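# Fork a loaded pallet into the station seat

## Task

Lift the pallet, together with the workpieces on it, using the fork and put it into the station: lying flat on the seat, between the two side guides, and pushed fully home so it sits square against the back stop. Each workpiece must still be upright on the pallet at the end, and the result must hold without the robot supporting anything.

## Robot and tools

ROBOT. A single six-joint arm carries a rigid steel lifting fork. The fork has no motor and no sensor, so no call has a number for it and no result reports on it. A load stays on it only through its shape, gravity and friction. There are two flat blades, each 240 mm long, 30 mm wide and 8 mm thick, with 110 mm between them. They point along the tool point's -y axis. The load-bearing faces look along the tool's -z, so the blades are level when tool +z points straight down. If the noses dip, the load slides off. A flat block sticks out about 9 cm from the last joint's axis toward the fork's -y and turns with the fork.

TOOL POINT. This point lies midway between the tines, halfway along the blades, on the plane of the load faces. The blade noses are 120 mm from it toward -y, and the upright legs behind the load are 120 mm toward +y.

SCENE FRAME. The origin is on the table top directly under the arm base. +z is up, and +y is to the left when you face along +x. The base may be tilted relative to the table. The printed tool point position can be off, more so at long reach.

JOINT RANGES (rad), base to gripper: waist -6.283 to 6.283, shoulder -6.283 to 6.283, elbow -2.792 to 2.792, forearm roll -6.283 to 6.283, wrist pitch -6.283 to 6.283, wrist roll -6.283 to 6.283. The elbow stops just short of straight. Joint target speed is capped at 2.09 rad/s (waist, shoulder), 3.14 (elbow) and 3.93 (the three wrist joints), with 0.3 s to reach full speed. The joints are slowed together so they arrive at the same time.

TOOL execute_actions. The argument actions is a list holding at most one item, or nothing.
- Empty list {"actions": []}: sends nothing and returns the state.
- Move {"rows": [[...]], "steps": n}: n is 1 to 15 control steps of 1/30 s each, default 15. Each row is used for one step. The last row repeats if there are fewer rows than steps. rows holds 1 to 15 rows, all for the one arm.
- Wait {"steps": n}: n is at most 300. It returns after that many steps have passed since the last result, and your reply time counts toward them.
Optional pictures (boolean) turns the camera images on or off. They are on by default. A refused call sends nothing.

ROW FORMAT. Each row is six numbers in [-1, 1]: dx, dy, dz, rx, ry, rz. They are an offset target for the tool point, in the tool point's own axes, not a scene-frame pose. A value of 1.0 means 0.6 m for dx/dy/dz and 180 degrees for rx/ry/rz. rx, ry and rz together form one rotation vector. Every row counts from the same reference: the tool pose in the last result that showed it. Before any result has shown it, the reference is the pose when the action starts. Rows do not add onto each other. An all-zero row is not a wait: it drives the arm back to that reference pose.

CLIPPING. At each step the commanded pose is limited to within 70 mm and 16 degrees of the measured pose. Damped inverse kinematics then tracks it, giving position priority over orientation. A far target may take several actions. After the final step the arm only continues to the last clipped pose, so check the result and command the remainder. The result is taken when the action ends, and its "Hand target" line shows the pose the controller is heading to.

LOAD SAG. The arm is not told the load's weight. A heavier load makes the tool point settle lower than commanded and tilts the fork more. Compare the reported pose with the one you sent and correct for the difference, especially so the blades do not tip nose-down.

RESULT LINES. The state line gives end_effector_position (m), end_effector_quat_wxyz, and linear (m/s) and angular (rad/s) velocities, all in the scene frame. "pose unreachable" means the clearance check changed or blocked the command; the mounting block or post under the base counts as part of the arm. HELD marks steps where some or all of your row was not sent. Flange force is the estimated outside force on the end effector at the end of the call. It includes the carried weight, is noisy (worse during acceleration and right after a sudden stop), and reads "no reading" near singularities or at the start. A MOTOR HOT warning means a motor is near its heat limit. Holding a load heats the motors, even while you are thinking. Reaching the limit brings an OVER-TEMPERATURE FAULT with braking until the motors cool.

FAULTS. If contact torque on a joint reaches its limit (waist 312, shoulder 312, elbow 147, forearm roll 41.4, wrist pitch 41.4, wrist roll 41.4 N m, carried weight included), or any outside force reaches 144 N, the arm stops for 10 s, gives way to the contact and skips the rest of the call.

CAUTIONS. Do not let anything leave the table, as that fails the task. Avoid drops, slips, slams, hard hits and forceful pushes. Occasionally a loose object gets a brief shove from outside. Move smoothly, use little effort and keep the total time short. Reply time counts, including thinking.

TOOL zoom_image: camera is one of cam_high (672x504), cam_low (672x504) or cam_wrist (504x504). region is [x0, y0, x1, y1] in that camera's pixels from the top-left, at most 504x504. It returns a closer look at that camera's latest image.

TOOL finished_scene: scene is an integer from 1 to 2. The goal must be met and stay met without the fork holding anything. Replying without any tool call ends all remaining scenes. If you resume from a summary, first send an empty actions list to learn the current scene and task.

Each tool is called after "Emit:" as name(argument=value, ...), one argument or row to a line, values as JSON.

## Session

Emit:
execute_actions(
  actions=[],
)

Scene clock: 0.00 s of 6000.00 s.
end_effector_position=(+0.4681, -0.2956, +0.3436) end_effector_quat_wxyz=(-0.138, +0.873, +0.466, -0.039) end_effector_velocity=(+0.000, +0.000, -0.000) end_effector_angular_velocity=(+0.000, -0.000, +0.000)
Joint positions: [-0.594  0.415  1.472  0.049  1.539 -0.057]
Joint velocities: [ 0. -0.  0.  0. -0.  0.]
Flange force (N, the push that the arm receives, along the end effector's own x y z axes): no reading
Hand target: +0.468, -0.296, +0.344; -0.138, +0.873, +0.466, -0.039

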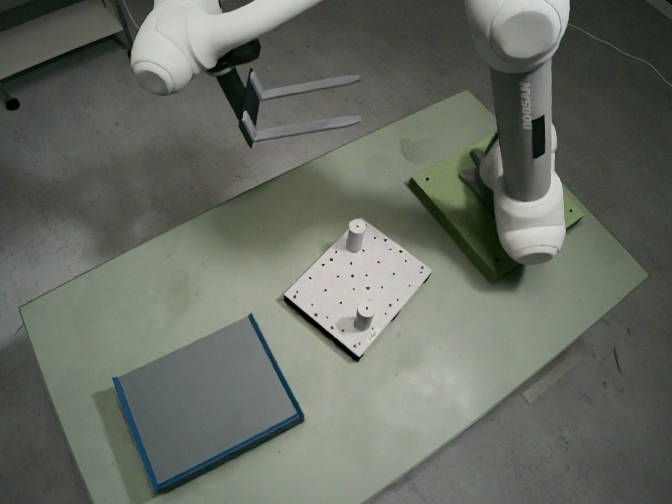

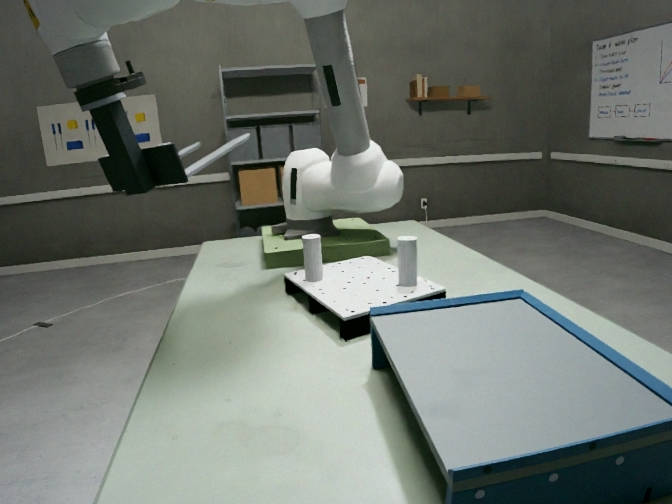

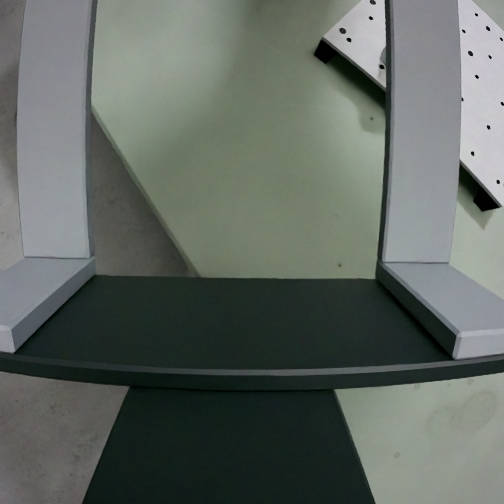

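Emit:
zoom_image(
  camera="cam_low",
  region=[250, 210, 672, 504],
)

Emit:
zoom_image(
  camera="cam_high",
  region=[80, 190, 480, 504],
)

Region (250, 210, 672, 504) of cam_low's 672x504 image, scaled by 1.194, with more detail than that image has; it fills the top 351 rows of this view, and the rest is white.

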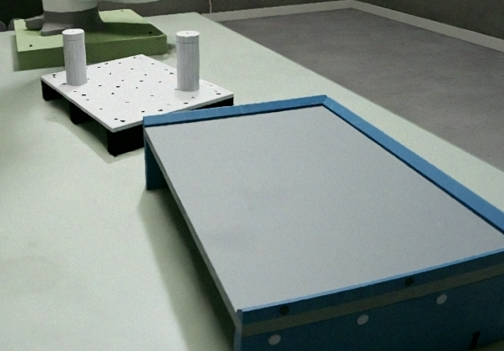

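Region (80, 190, 480, 504) of cam_high's 672x504 image, scaled by 1.260, with more detail than that image has; it fills the top 396 rows of this view, and the rest is white.

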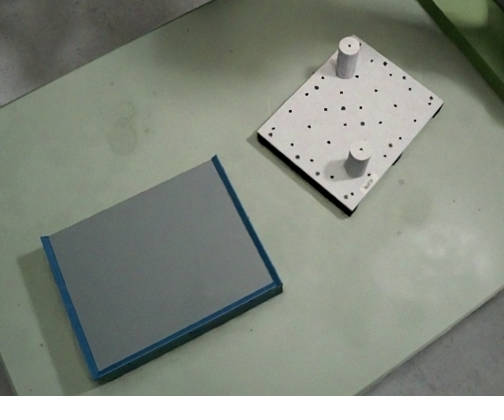

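Emit:
execute_actions(
  actions=[
    {"rows":[[0,0,0,-0.093,0.009,0.199]],"steps":15},
  ],
)

Scene clock: 30.10 s of 6000.00 s.
end_effector_position=(+0.4681, -0.2963, +0.3437) end_effector_quat_wxyz=(-0.002, +0.984, +0.178, +0.002) end_effector_velocity=(-0.009, +0.022, +0.001) end_effector_angular_velocity=(-0.222, +0.026, -0.248)
Joint positions: [-0.707  0.232  1.623  0.007  1.289  0.459]
Joint velocities: [ 0.046 -0.134  0.112 -0.186 -0.113  0.346]
Flange force (N, the push that the arm receives, along the end effector's own x y z axes): [3.8 -0.6 -0.5]
Hand target: +0.468, -0.296, +0.344; +0.001, +0.985, +0.175, +0.001
Off the commanded pose: 0.001 m, 1 deg.
Steps of this call (steps 1 to 90: nothing new was sent; then 26.60 s passed at rest; steps 91 to 105: all 15 steps of this action). Readings (end_effector_position):
91: (+0.4681, -0.2956, +0.3436)
92: (+0.4682, -0.2957, +0.3435)
94: (+0.4687, -0.2959, +0.3434)
98: (+0.4707, -0.2972, +0.3439)
105: the state above

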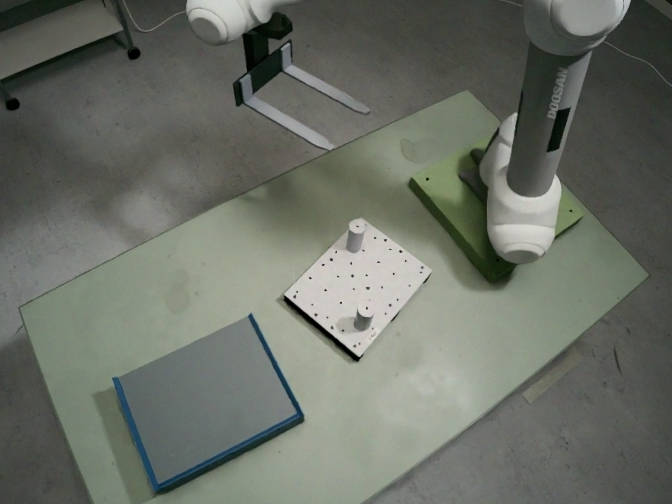

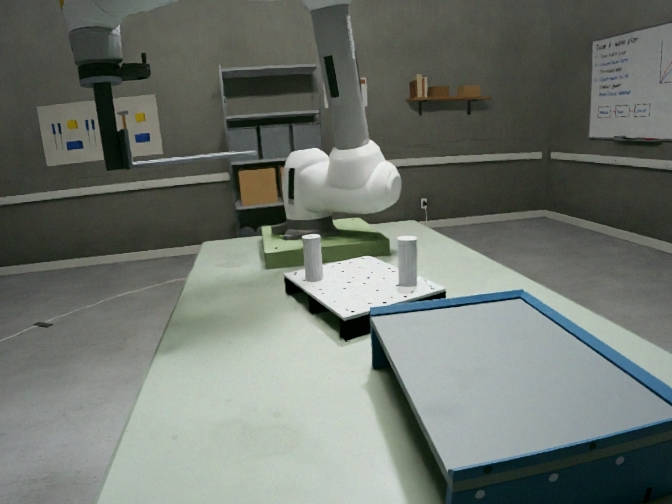

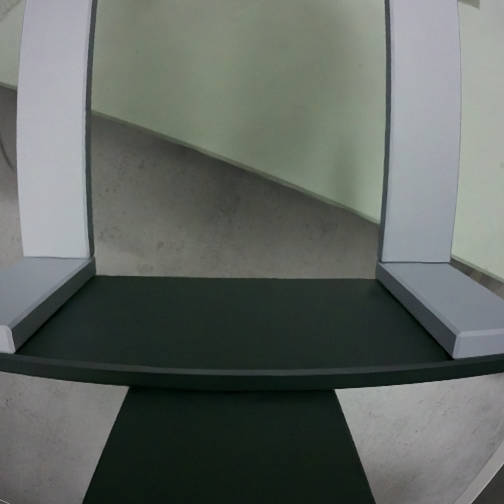

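Emit:
execute_actions(
  actions=[
    {"rows":[[0.13,0.05,0.37,0,0,0]],"steps":15},
  ],
)

Emit:
execute_actions(
  actions=[
    {"steps":10},
  ],
)

Scene clock: 38.90 s of 6000.00 s.
end_effector_position=(+0.5440, -0.2927, +0.1326) end_effector_quat_wxyz=(-0.003, +0.984, +0.178, +0.001) end_effector_velocity=(+0.117, -0.010, -0.300) end_effector_angular_velocity=(+0.027, +0.037, +0.001)
Joint positions: [-0.633  0.465  1.713  0.009  0.969  0.53 ]
Joint velocities: [ 0.091  0.437 -0.035  0.    -0.356  0.087]
Flange force (N, the push that the arm receives, along the end effector's own x y z axes): [6.0 0.0 2.4]
Hand target: +0.552, -0.296, +0.122; -0.002, +0.984, +0.178, +0.002
Off the commanded pose: 0.014 m, 0 deg.
Steps of this call (steps 1 to 90: nothing new was sent; then 5.30 s passed at rest; steps 91 to 105: all 15 steps of this action). Readings (end_effector_position):
91: (+0.4681, -0.2957, +0.3435)
92: (+0.4697, -0.2960, +0.3405)
94: (+0.4802, -0.2953, +0.3108)
98: (+0.5036, -0.2927, +0.2407)
105: the state above

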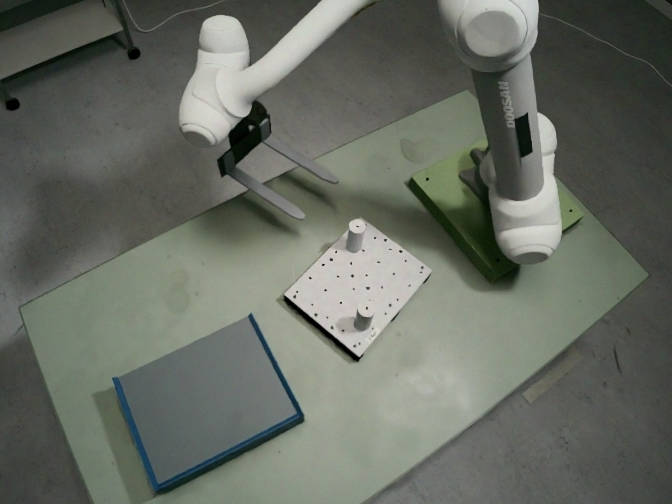

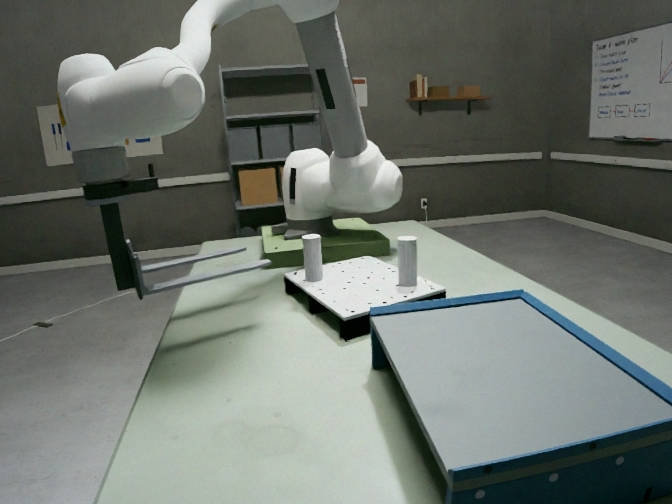

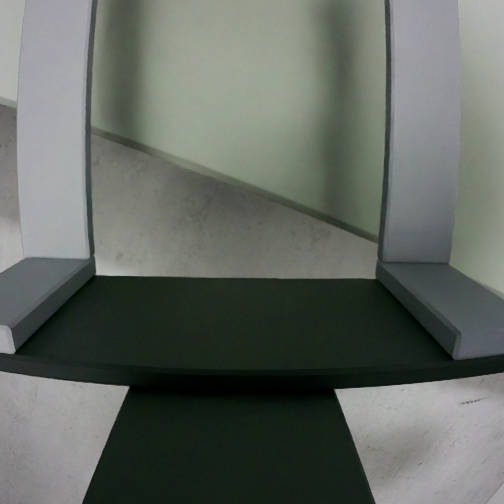

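Scene clock: 39.23 s of 6000.00 s.
end_effector_position=(+0.5518, -0.2956, +0.1224) end_effector_quat_wxyz=(-0.002, +0.984, +0.178, +0.002) end_effector_velocity=(+0.000, +0.000, -0.000) end_effector_angular_velocity=(+0.001, -0.002, -0.002)
Joint positions: [-0.629  0.484  1.704  0.009  0.956  0.534]
Joint velocities: [-0.001  0.     0.     0.002 -0.001 -0.   ]
Flange force (N, the push that the arm receives, along the end effector's own x y z axes): [5.2 1.8 0.7]
Hand target: +0.552, -0.296, +0.122; -0.002, +0.984, +0.178, +0.002
Off the commanded pose: 0.001 m, 0 deg.
Steps of this call (steps 1 to 10: nothing new was sent). Readings (end_effector_position):
1: (+0.5479, -0.2936, +0.1251)
2: (+0.5508, -0.2950, +0.1223)
4: (+0.5518, -0.2956, +0.1223)
8: (+0.5518, -0.2956, +0.1224)
10: the state above

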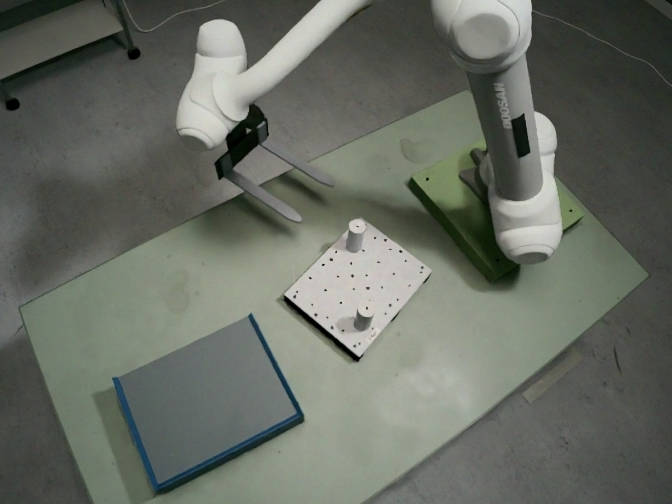

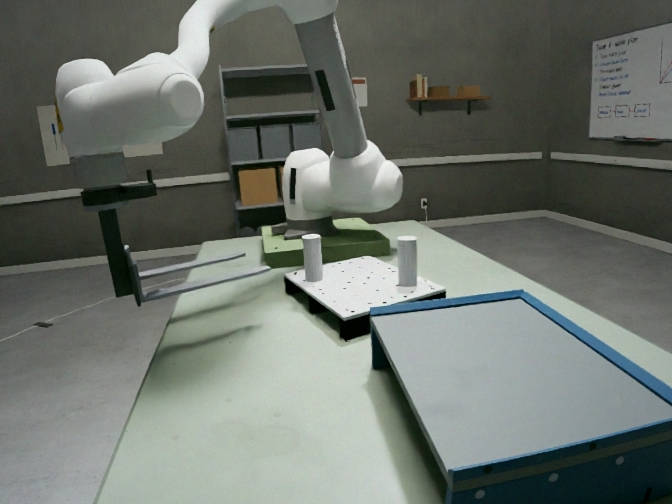

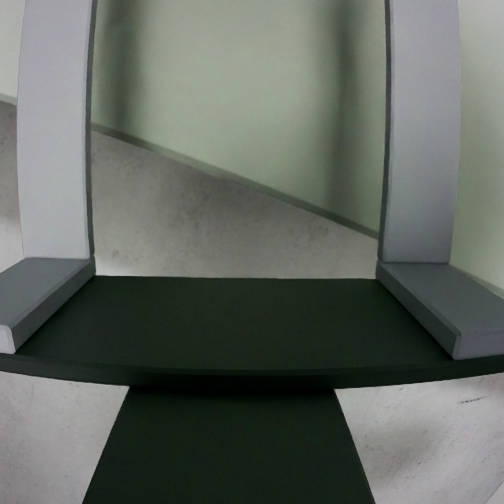

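Emit:
execute_actions(
  actions=[
    {"rows":[[0,0,0.15,0,0,0]],"steps":15},
  ],
)

Emit:
zoom_image(
  camera="cam_high",
  region=[180, 120, 460, 380],
)

Emit:
zoom_image(
  camera="cam_low",
  region=[100, 200, 480, 360],
)

Scene clock: 45.70 s of 6000.00 s.
end_effector_position=(+0.5521, -0.2951, +0.0323) end_effector_quat_wxyz=(-0.002, +0.984, +0.178, +0.002) end_effector_velocity=(+0.001, -0.000, +0.000) end_effector_angular_velocity=(-0.000, -0.002, -0.001)
Joint positions: [-0.628  0.577  1.752  0.01   0.815  0.533]
Joint velocities: [ 0.    -0.    -0.001  0.001 -0.001  0.   ]
Flange force (N, the push that the arm receives, along the end effector's own x y z axes): [5.7 2.1 0.2]
Hand target: +0.552, -0.295, +0.032; -0.002, +0.984, +0.178, +0.002
Off the commanded pose: 0.000 m, 0 deg.
Steps of this call (steps 1 to 90: nothing new was sent; then 2.97 s passed at rest; steps 91 to 105: all 15 steps of this action). Readings (end_effector_position):
91: (+0.5518, -0.2956, +0.1223)
92: (+0.5521, -0.2958, +0.1191)
94: (+0.5512, -0.2950, +0.0893)
98: (+0.5499, -0.2937, +0.0345)
105: the state above

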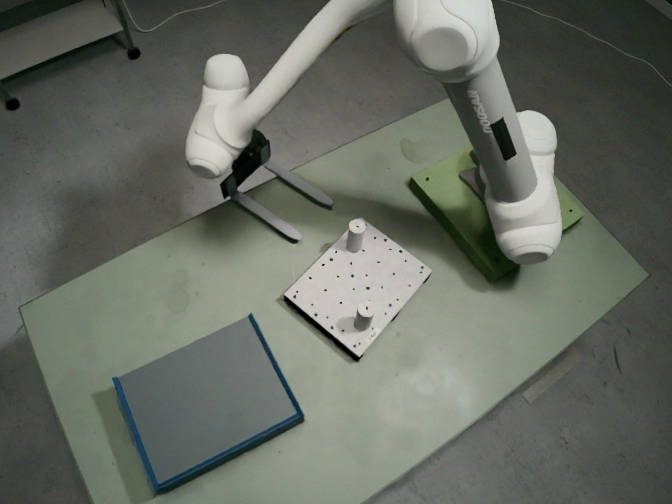

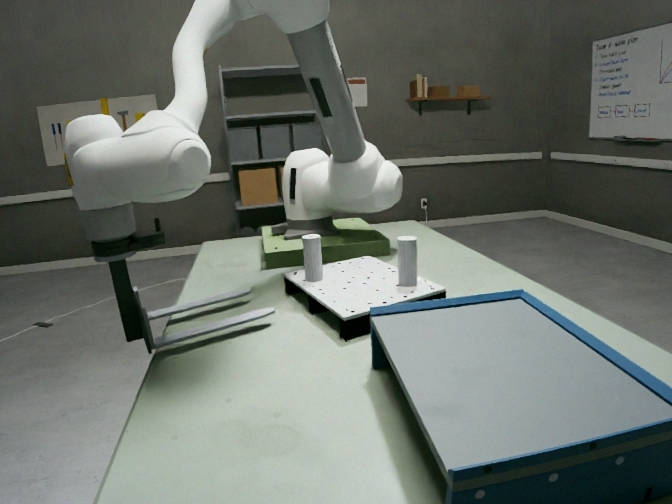

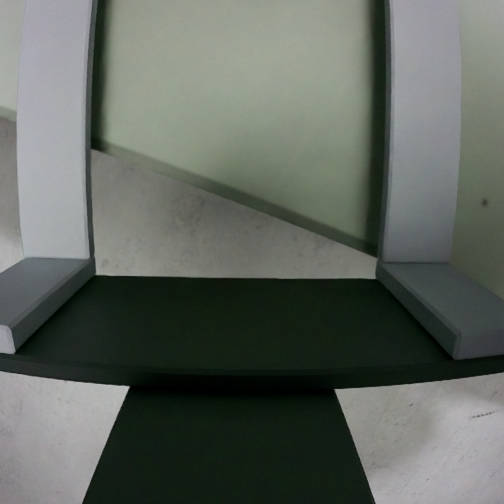

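Region (180, 120, 460, 380) of cam_high's 672x504 image, scaled by 1.800, with more detail than that image has; it fills the top 468 rows of this view, and the rest is white.

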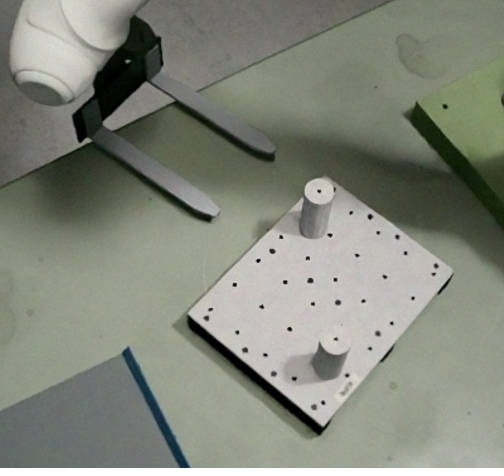

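Region (100, 200, 480, 360) of cam_low's 672x504 image, scaled by 1.326, with more detail than that image has; it fills the top 212 rows of this view, and the rest is white.

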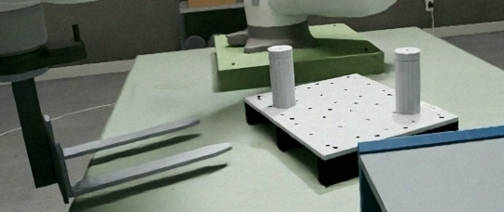

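Emit:
execute_actions(
  actions=[
    {"rows":[[0.125,-0.08,0,0,0,0]],"steps":15},
  ],
)

Emit:
zoom_image(
  camera="cam_high",
  region=[180, 120, 460, 380],
)

Emit:
zoom_image(
  camera="cam_low",
  region=[100, 200, 480, 400],
)

Scene clock: 56.90 s of 6000.00 s.
end_effector_position=(+0.6056, -0.2238, +0.0329) end_effector_quat_wxyz=(-0.002, +0.984, +0.178, +0.002) end_effector_velocity=(-0.000, -0.001, -0.000) end_effector_angular_velocity=(+0.000, +0.000, -0.001)
Joint positions: [-0.509  0.584  1.737  0.01   0.822  0.652]
Joint velocities: [-0.001  0.    -0.     0.     0.001 -0.   ]
Flange force (N, the push that the arm receives, along the end effector's own x y z axes): [5.4 1.0 -0.5]
Hand target: +0.606, -0.224, +0.033; -0.002, +0.984, +0.178, +0.002
Off the commanded pose: 0.000 m, 0 deg.
Steps of this call (steps 1 to 90: nothing new was sent; then 7.70 s passed at rest; steps 91 to 105: all 15 steps of this action). Readings (end_effector_position):
91: (+0.5522, -0.2951, +0.0323)
92: (+0.5536, -0.2931, +0.0323)
94: (+0.5666, -0.2753, +0.0325)
98: (+0.6010, -0.2268, +0.0333)
105: the state above

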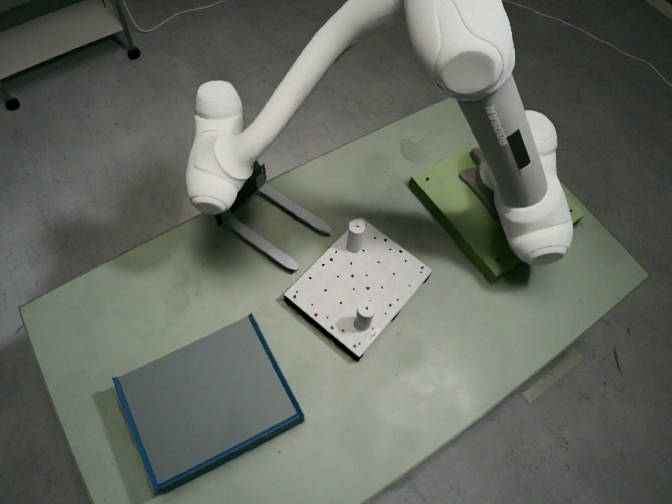

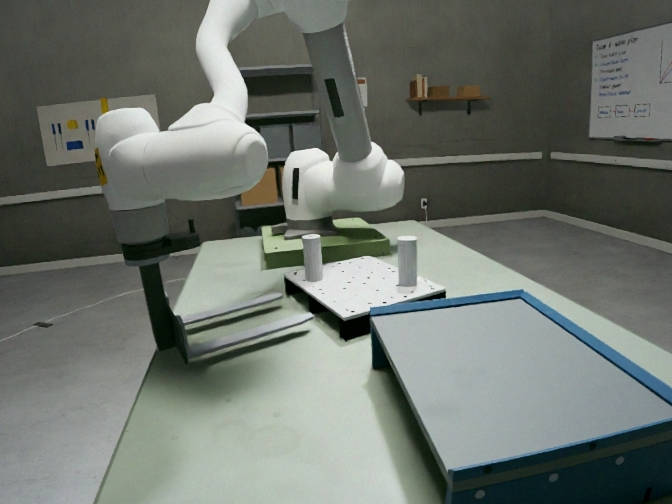

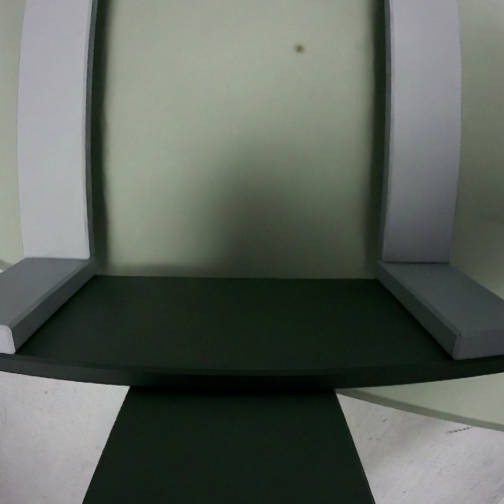

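Region (180, 120, 460, 380) of cam_high's 672x504 image, scaled by 1.800, with more detail than that image has; it fills the top 468 rows of this view, and the rest is white.

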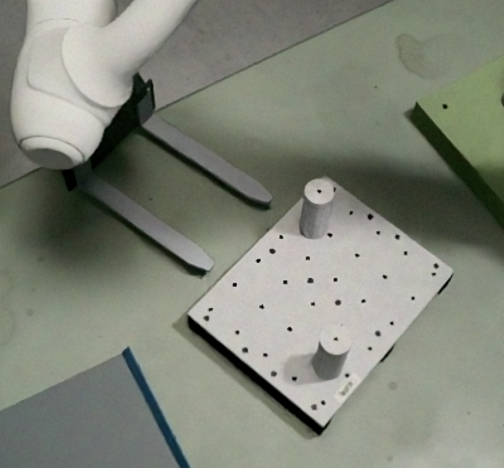

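Region (100, 200, 480, 400) of cam_low's 672x504 image, scaled by 1.326, with more detail than that image has; it fills the top 265 rows of this view, and the rest is white.

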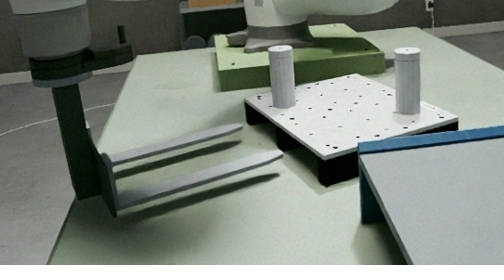

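Emit:
execute_actions(
  actions=[
    {"rows":[[0,-0.1,0,0,0,0]],"steps":15},
  ],
)

Emit:
zoom_image(
  camera="cam_low",
  region=[180, 240, 480, 400],
)

Scene clock: 62.93 s of 6000.00 s.
end_effector_position=(+0.5848, -0.1677, +0.0332) end_effector_quat_wxyz=(-0.002, +0.984, +0.178, +0.002) end_effector_velocity=(-0.000, -0.000, -0.000) end_effector_angular_velocity=(+0.001, +0.000, -0.001)
Joint positions: [-0.457  0.531  1.832  0.011  0.779  0.704]
Joint velocities: [-0.001  0.     0.     0.001  0.    -0.001]
Flange force (N, the push that the arm receives, along the end effector's own x y z axes): [5.1 -1.2 -1.5]
Hand target: +0.585, -0.168, +0.033; -0.002, +0.984, +0.178, +0.002
Off the commanded pose: 0.000 m, 0 deg.
Steps of this call (steps 1 to 90: nothing new was sent; then 2.53 s passed at rest; steps 91 to 105: all 15 steps of this action). Readings (end_effector_position):
91: (+0.6057, -0.2238, +0.0329)
92: (+0.6049, -0.2213, +0.0330)
94: (+0.5953, -0.1972, +0.0325)
98: (+0.5847, -0.1676, +0.0332)
105: the state above

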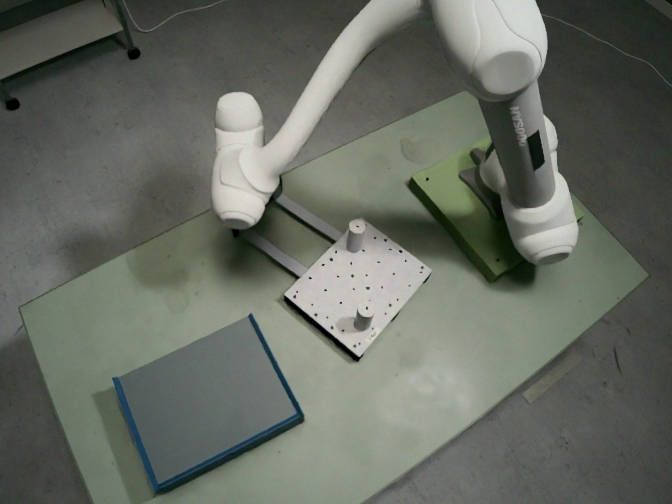

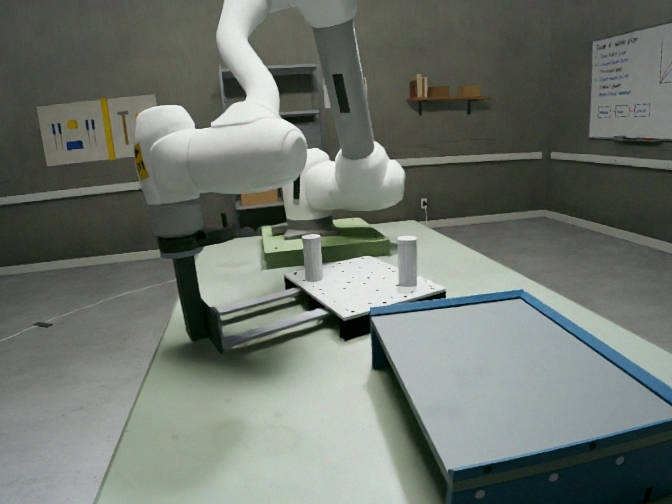

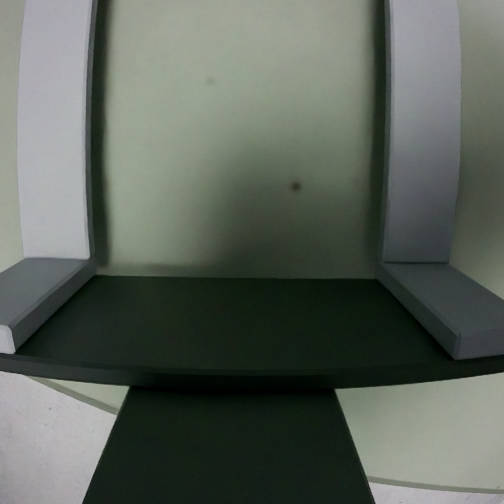

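Region (180, 240, 480, 400) of cam_low's 672x504 image, scaled by 1.680, with more detail than that image has; it fills the top 269 rows of this view, and the rest is white.

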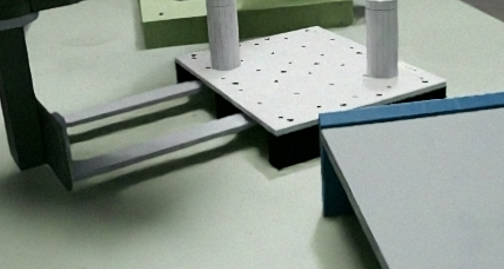

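Emit:
execute_actions(
  actions=[
    {"rows":[[0,-0.06,0,0,0,0],[0,-0.12,0,0,0,0],[0,-0.17,0,0,0,0]],"steps":15},
  ],
)

Scene clock: 67.70 s of 6000.00 s.
end_effector_position=(+0.5491, -0.0721, +0.0335) end_effector_quat_wxyz=(-0.002, +0.984, +0.178, +0.002) end_effector_velocity=(+0.000, +0.000, -0.000) end_effector_angular_velocity=(-0.000, -0.000, -0.001)
Joint positions: [-0.352  0.449  1.976  0.012  0.716  0.808]
Joint velocities: [-0.    -0.     0.    -0.    -0.     0.001]
Flange force (N, the push that the arm receives, along the end effector's own x y z axes): [9.2 -0.6 1.1]
Hand target: +0.549, -0.072, +0.034; -0.002, +0.984, +0.178, +0.002
Off the commanded pose: 0.000 m, 0 deg.
Steps of this call (steps 1 to 90: nothing new was sent; then 1.27 s passed at rest; steps 91 to 105: all 15 steps of this action). Readings (end_effector_position):
91: (+0.5846, -0.1675, +0.0331)
92: (+0.5837, -0.1647, +0.0330)
94: (+0.5733, -0.1389, +0.0325)
98: (+0.5488, -0.0787, +0.0324)
105: the state above

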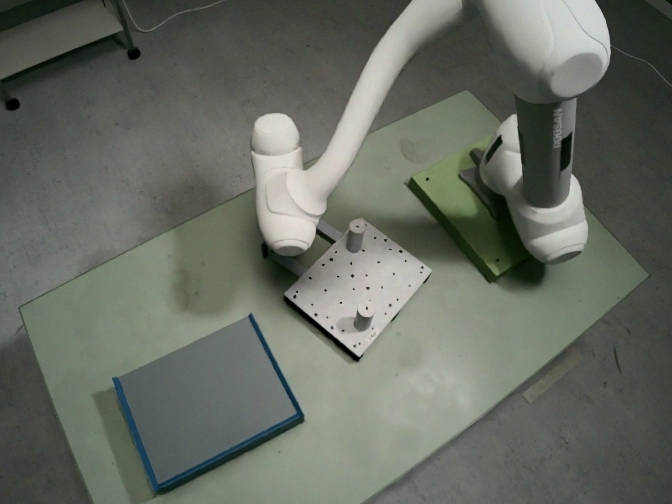

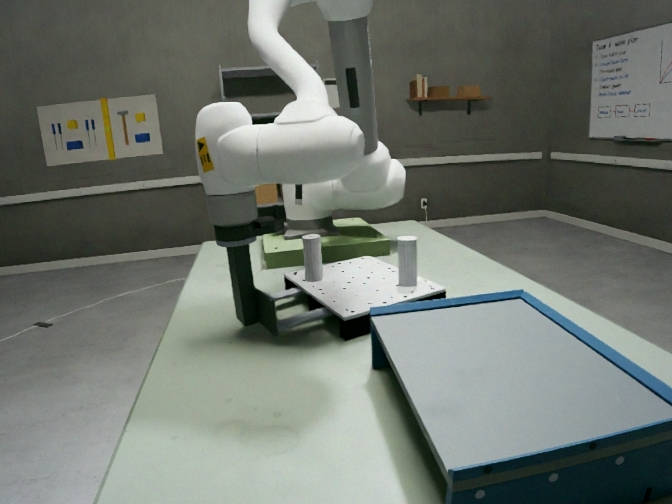

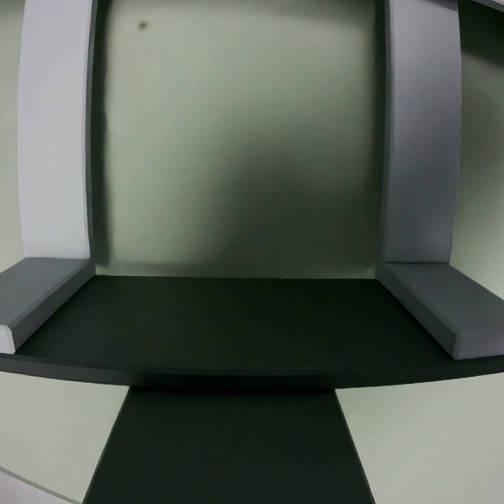

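Emit:
execute_actions(
  actions=[
    {"rows":[[0,-0.07,0,0,0,0]],"steps":12},
  ],
)

Scene clock: 75.53 s of 6000.00 s.
end_effector_position=(+0.5344, -0.0326, +0.0336) end_effector_quat_wxyz=(-0.002, +0.984, +0.178, +0.002) end_effector_velocity=(+0.002, -0.001, +0.000) end_effector_angular_velocity=(+0.000, -0.002, -0.004)
Joint positions: [-0.301  0.418  2.028  0.013  0.694  0.858]
Joint velocities: [-0.001  0.    -0.002  0.002 -0.     0.002]
Flange force (N, the push that the arm receives, along the end effector's own x y z axes): [7.7 -1.0 1.1]
Hand target: +0.534, -0.033, +0.034; -0.002, +0.984, +0.178, +0.002
Off the commanded pose: 0.000 m, 0 deg.
Steps of this call (steps 1 to 90: nothing new was sent; then 4.43 s passed at rest; steps 91 to 102: all 12 steps of this action). Readings (end_effector_position):
91: (+0.5492, -0.0720, +0.0336)
92: (+0.5487, -0.0696, +0.0337)
94: (+0.5398, -0.0483, +0.0334)
98: (+0.5344, -0.0326, +0.0336)
102: the state above

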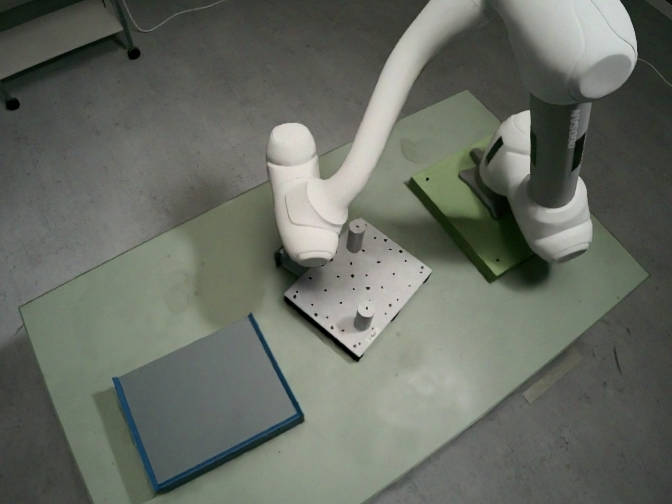

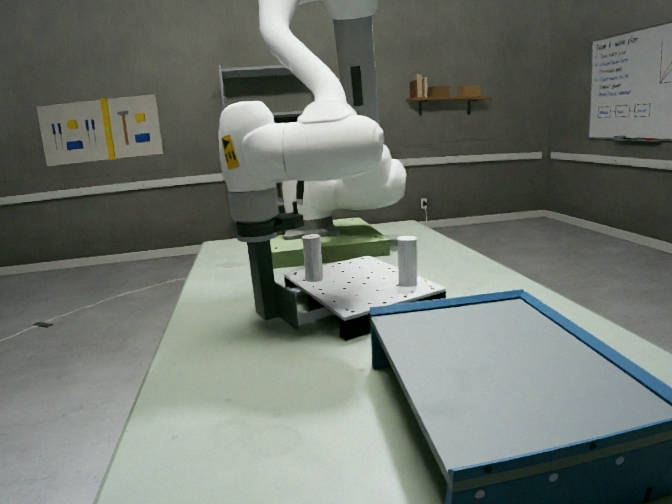

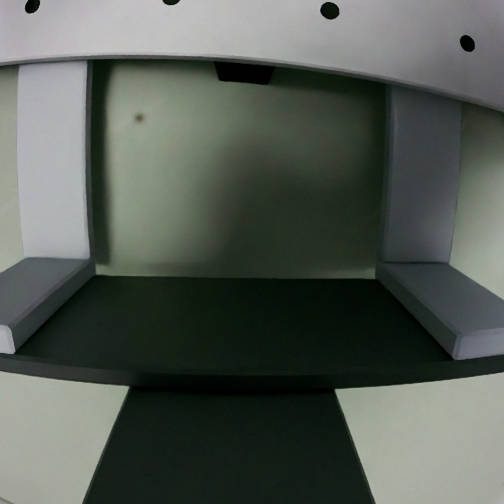

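Emit:
execute_actions(
  actions=[
    {"rows":[[0,0,0,0,0,0.017],[0,0,0,0,0,0.017],[0,0,0,0,0,0.017],[0,0,0,0,0,0.017],[0,-0.06,0,0,0,0.017]],"steps":15},
  ],
)

Scene clock: 82.03 s of 6000.00 s.
end_effector_position=(+0.5216, +0.0012, +0.0337) end_effector_quat_wxyz=(-0.002, +0.988, +0.151, +0.002) end_effector_velocity=(+0.002, -0.001, +0.001) end_effector_angular_velocity=(-0.002, -0.003, -0.000)
Joint positions: [-0.263  0.386  2.082  0.013  0.672  0.949]
Joint velocities: [ 0.001  0.    -0.003 -0.001 -0.     0.001]
Flange force (N, the push that the arm receives, along the end effector's own x y z axes): [8.0 -2.2 0.6]
Hand target: +0.522, +0.001, +0.034; -0.002, +0.988, +0.152, +0.002
Off the commanded pose: 0.000 m, 0 deg.
Steps of this call (steps 1 to 90: nothing new was sent; then 3.00 s passed at rest; steps 91 to 105: all 15 steps of this action). Readings (end_effector_position):
91: (+0.5345, -0.0327, +0.0336)
92: (+0.5348, -0.0328, +0.0336)
94: (+0.5345, -0.0328, +0.0335)
98: (+0.5260, -0.0110, +0.0335)
105: the state above

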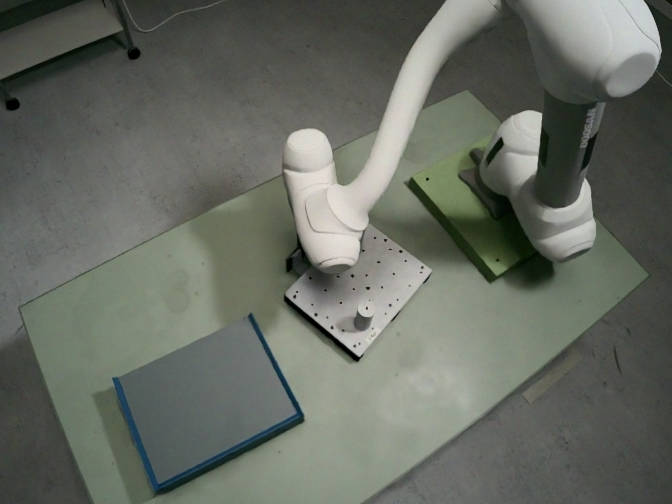

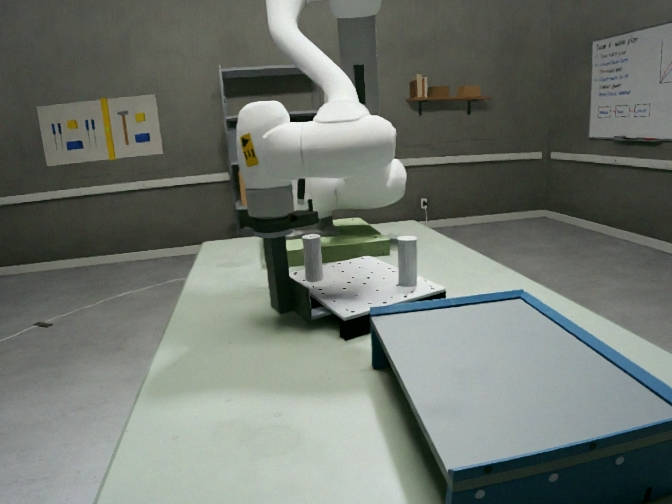

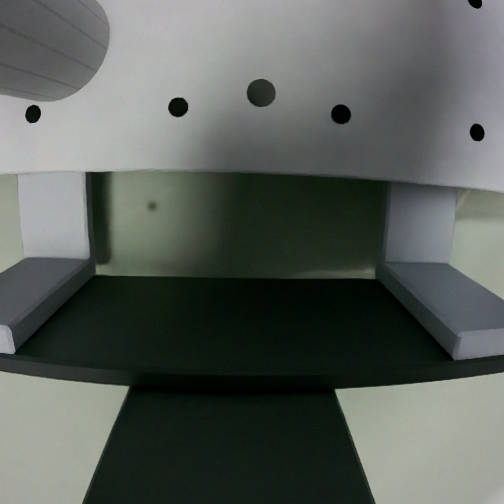

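Emit:
execute_actions(
  actions=[
    {"rows":[[0,0,0,0,0,0.008],[0,0,0,0,0,0.008],[0,0,0,0,0,0.008],[0,-0.04,0,0,0,0.008]],"steps":12},
  ],
)

Emit:
execute_actions(
  actions=[
    {"rows":[[0,-0.04,-0.01,0,0,0.008],[0,-0.04,-0.02,0,0,0.008],[0,-0.04,-0.03,0,0,0.008],[0,-0.04,-0.04,0,0,0.008],[0,-0.04,-0.05,0,0,0.008]],"steps":15},
  ],
)

Scene clock: 87.03 s of 6000.00 s.
end_effector_position=(+0.5143, +0.0241, +0.0337) end_effector_quat_wxyz=(-0.003, +0.990, +0.139, +0.002) end_effector_velocity=(-0.000, -0.000, -0.000) end_effector_angular_velocity=(-0.002, +0.000, +0.002)
Joint positions: [-0.232  0.368  2.112  0.013  0.66   1.005]
Joint velocities: [ 0.001 -0.001  0.    -0.004  0.     0.002]
Flange force (N, the push that the arm receives, along the end effector's own x y z axes): [6.2 -3.6 2.7]
Hand target: +0.514, +0.024, +0.034; -0.002, +0.990, +0.139, +0.002
Off the commanded pose: 0.000 m, 0 deg.
Steps of this call (steps 1 to 90: nothing new was sent; then 1.60 s passed at rest; steps 91 to 102: all 12 steps of this action). Readings (end_effector_position):
91: (+0.5218, +0.0011, +0.0338)
92: (+0.5221, +0.0011, +0.0339)
94: (+0.5217, +0.0011, +0.0338)
98: (+0.5141, +0.0229, +0.0337)
102: the state above

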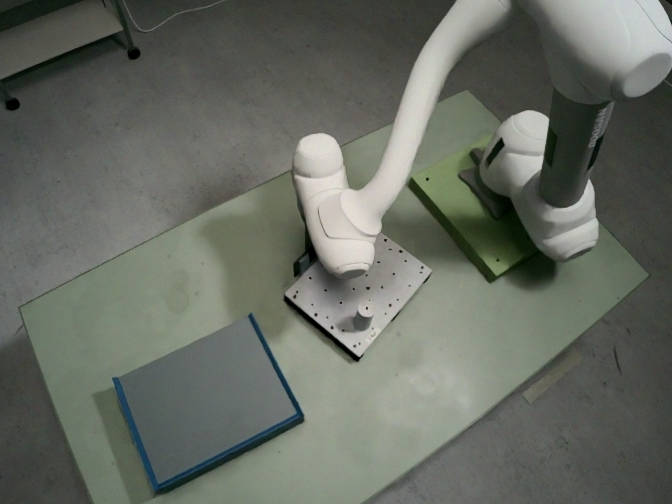

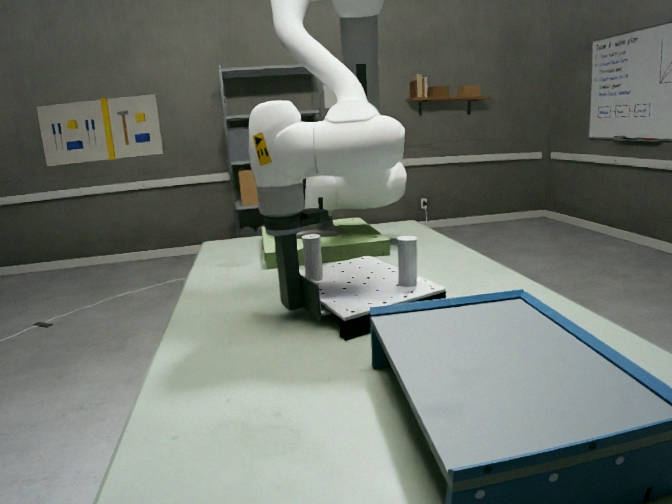

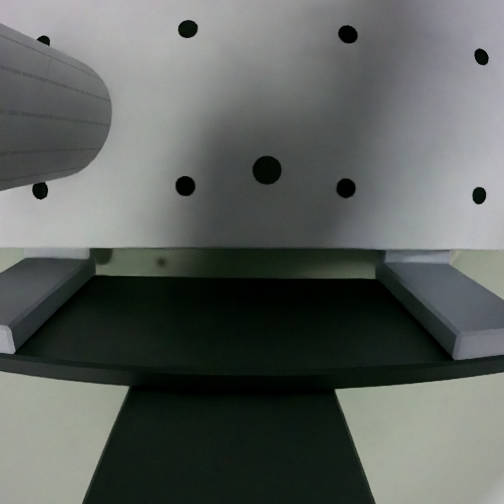

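Scene clock: 87.53 s of 6000.00 s.
end_effector_position=(+0.5075, +0.0471, +0.0639) end_effector_quat_wxyz=(-0.003, +0.992, +0.127, +0.002) end_effector_velocity=(-0.000, -0.001, -0.000) end_effector_angular_velocity=(-0.000, -0.000, -0.002)
Joint positions: [-0.199  0.307  2.124  0.012  0.71   1.064]
Joint velocities: [-0.003 -0.     0.001 -0.    -0.001 -0.   ]
Flange force (N, the push that the arm receives, along the end effector's own x y z axes): [5.1 -2.2 24.6]
Hand target: +0.508, +0.047, +0.064; -0.003, +0.992, +0.127, +0.002
Off the commanded pose: 0.000 m, 0 deg.
Steps of this call (steps 1 to 15: all 15 steps of this action). Readings (end_effector_position):
1: (+0.5143, +0.0242, +0.0337)
2: (+0.5141, +0.0263, +0.0344)
4: (+0.5097, +0.0410, +0.0414)
8: (+0.5078, +0.0472, +0.0634)
15: the state above

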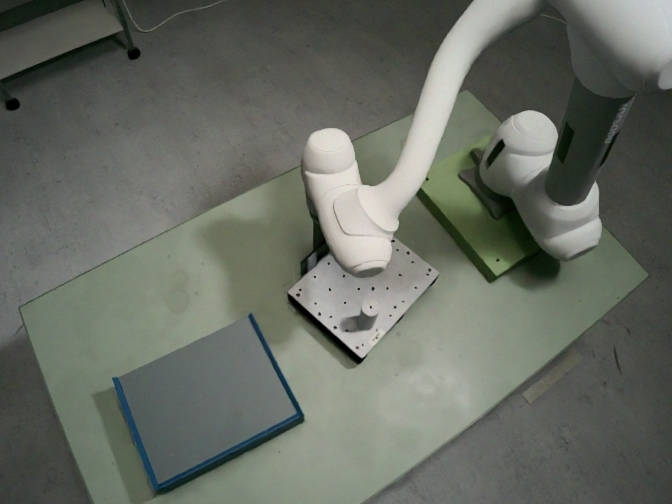

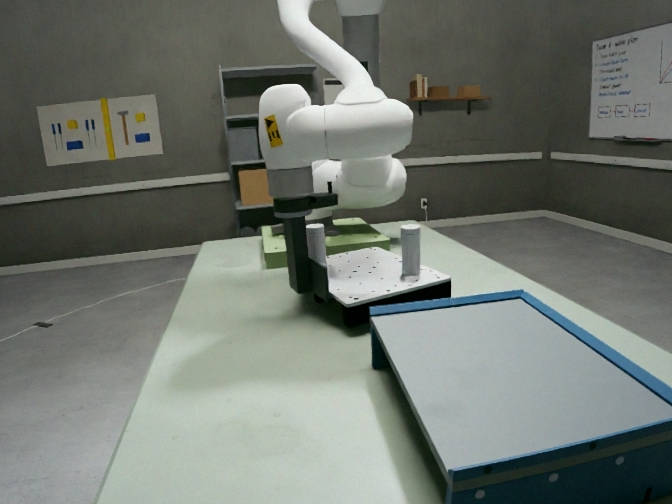

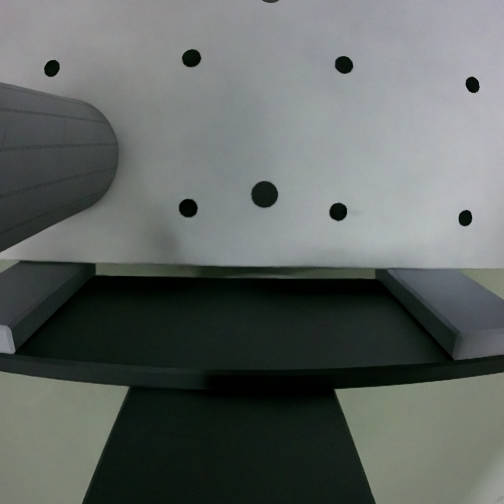

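Emit:
execute_actions(
  actions=[
    {"rows":[[0,0,-0.02,0,0,0.01],[0,0,-0.04,0,0,0.02],[0,0,-0.06,0,0,0.03],[0,0,-0.08,0,0,0.04],[0,0,-0.1,0,0,0.05],[0,0,-0.12,0,0,0.06],[0,0,-0.14,0,0,0.07],[0,0,-0.16,0,0,0.081],[0.02,0,-0.17,0,0,0.081],[0.04,0,-0.17,0,0,0.081],[0.07,0,-0.17,0,0,0.081],[0.1,0,-0.17,0,0,0.081],[0.13,0,-0.17,0,0,0.081],[0.16,0,-0.17,0,0,0.081],[0.19,0,-0.17,0,0,0.081]],"steps":15},
  ],
  pictures=false,
)

Scene clock: 106.67 s of 6000.00 s.
end_effector_position=(+0.5616, +0.0608, +0.1769) end_effector_quat_wxyz=(-0.003, +1.000, -0.000, +0.014) end_effector_velocity=(+0.406, +0.129, -0.064) end_effector_angular_velocity=(+0.020, +0.151, +0.013)
Joint positions: [-0.179  0.176  2.027  0.017  0.915  1.337]
Joint velocities: [ 0.395  0.691 -0.713 -0.032  0.167  0.403]
Flange force (N, the push that the arm receives, along the end effector's own x y z axes): [9.0 -4.7 21.8]
Hand target: +0.609, +0.075, +0.167; -0.004, +1.000, -0.000, +0.005
Off the commanded pose: 0.059 m, 1 deg; position clipped at the last step of the last action.
Steps of this call (steps 1 to 90: nothing new was sent; then 15.63 s passed at rest; steps 91 to 105: all 15 steps of this action). Readings (end_effector_position):
91: (+0.5076, +0.0471, +0.0639)
92: (+0.5077, +0.0471, +0.0654)
94: (+0.5075, +0.0469, +0.0797)
98: (+0.5073, +0.0467, +0.1234)
105: the state above


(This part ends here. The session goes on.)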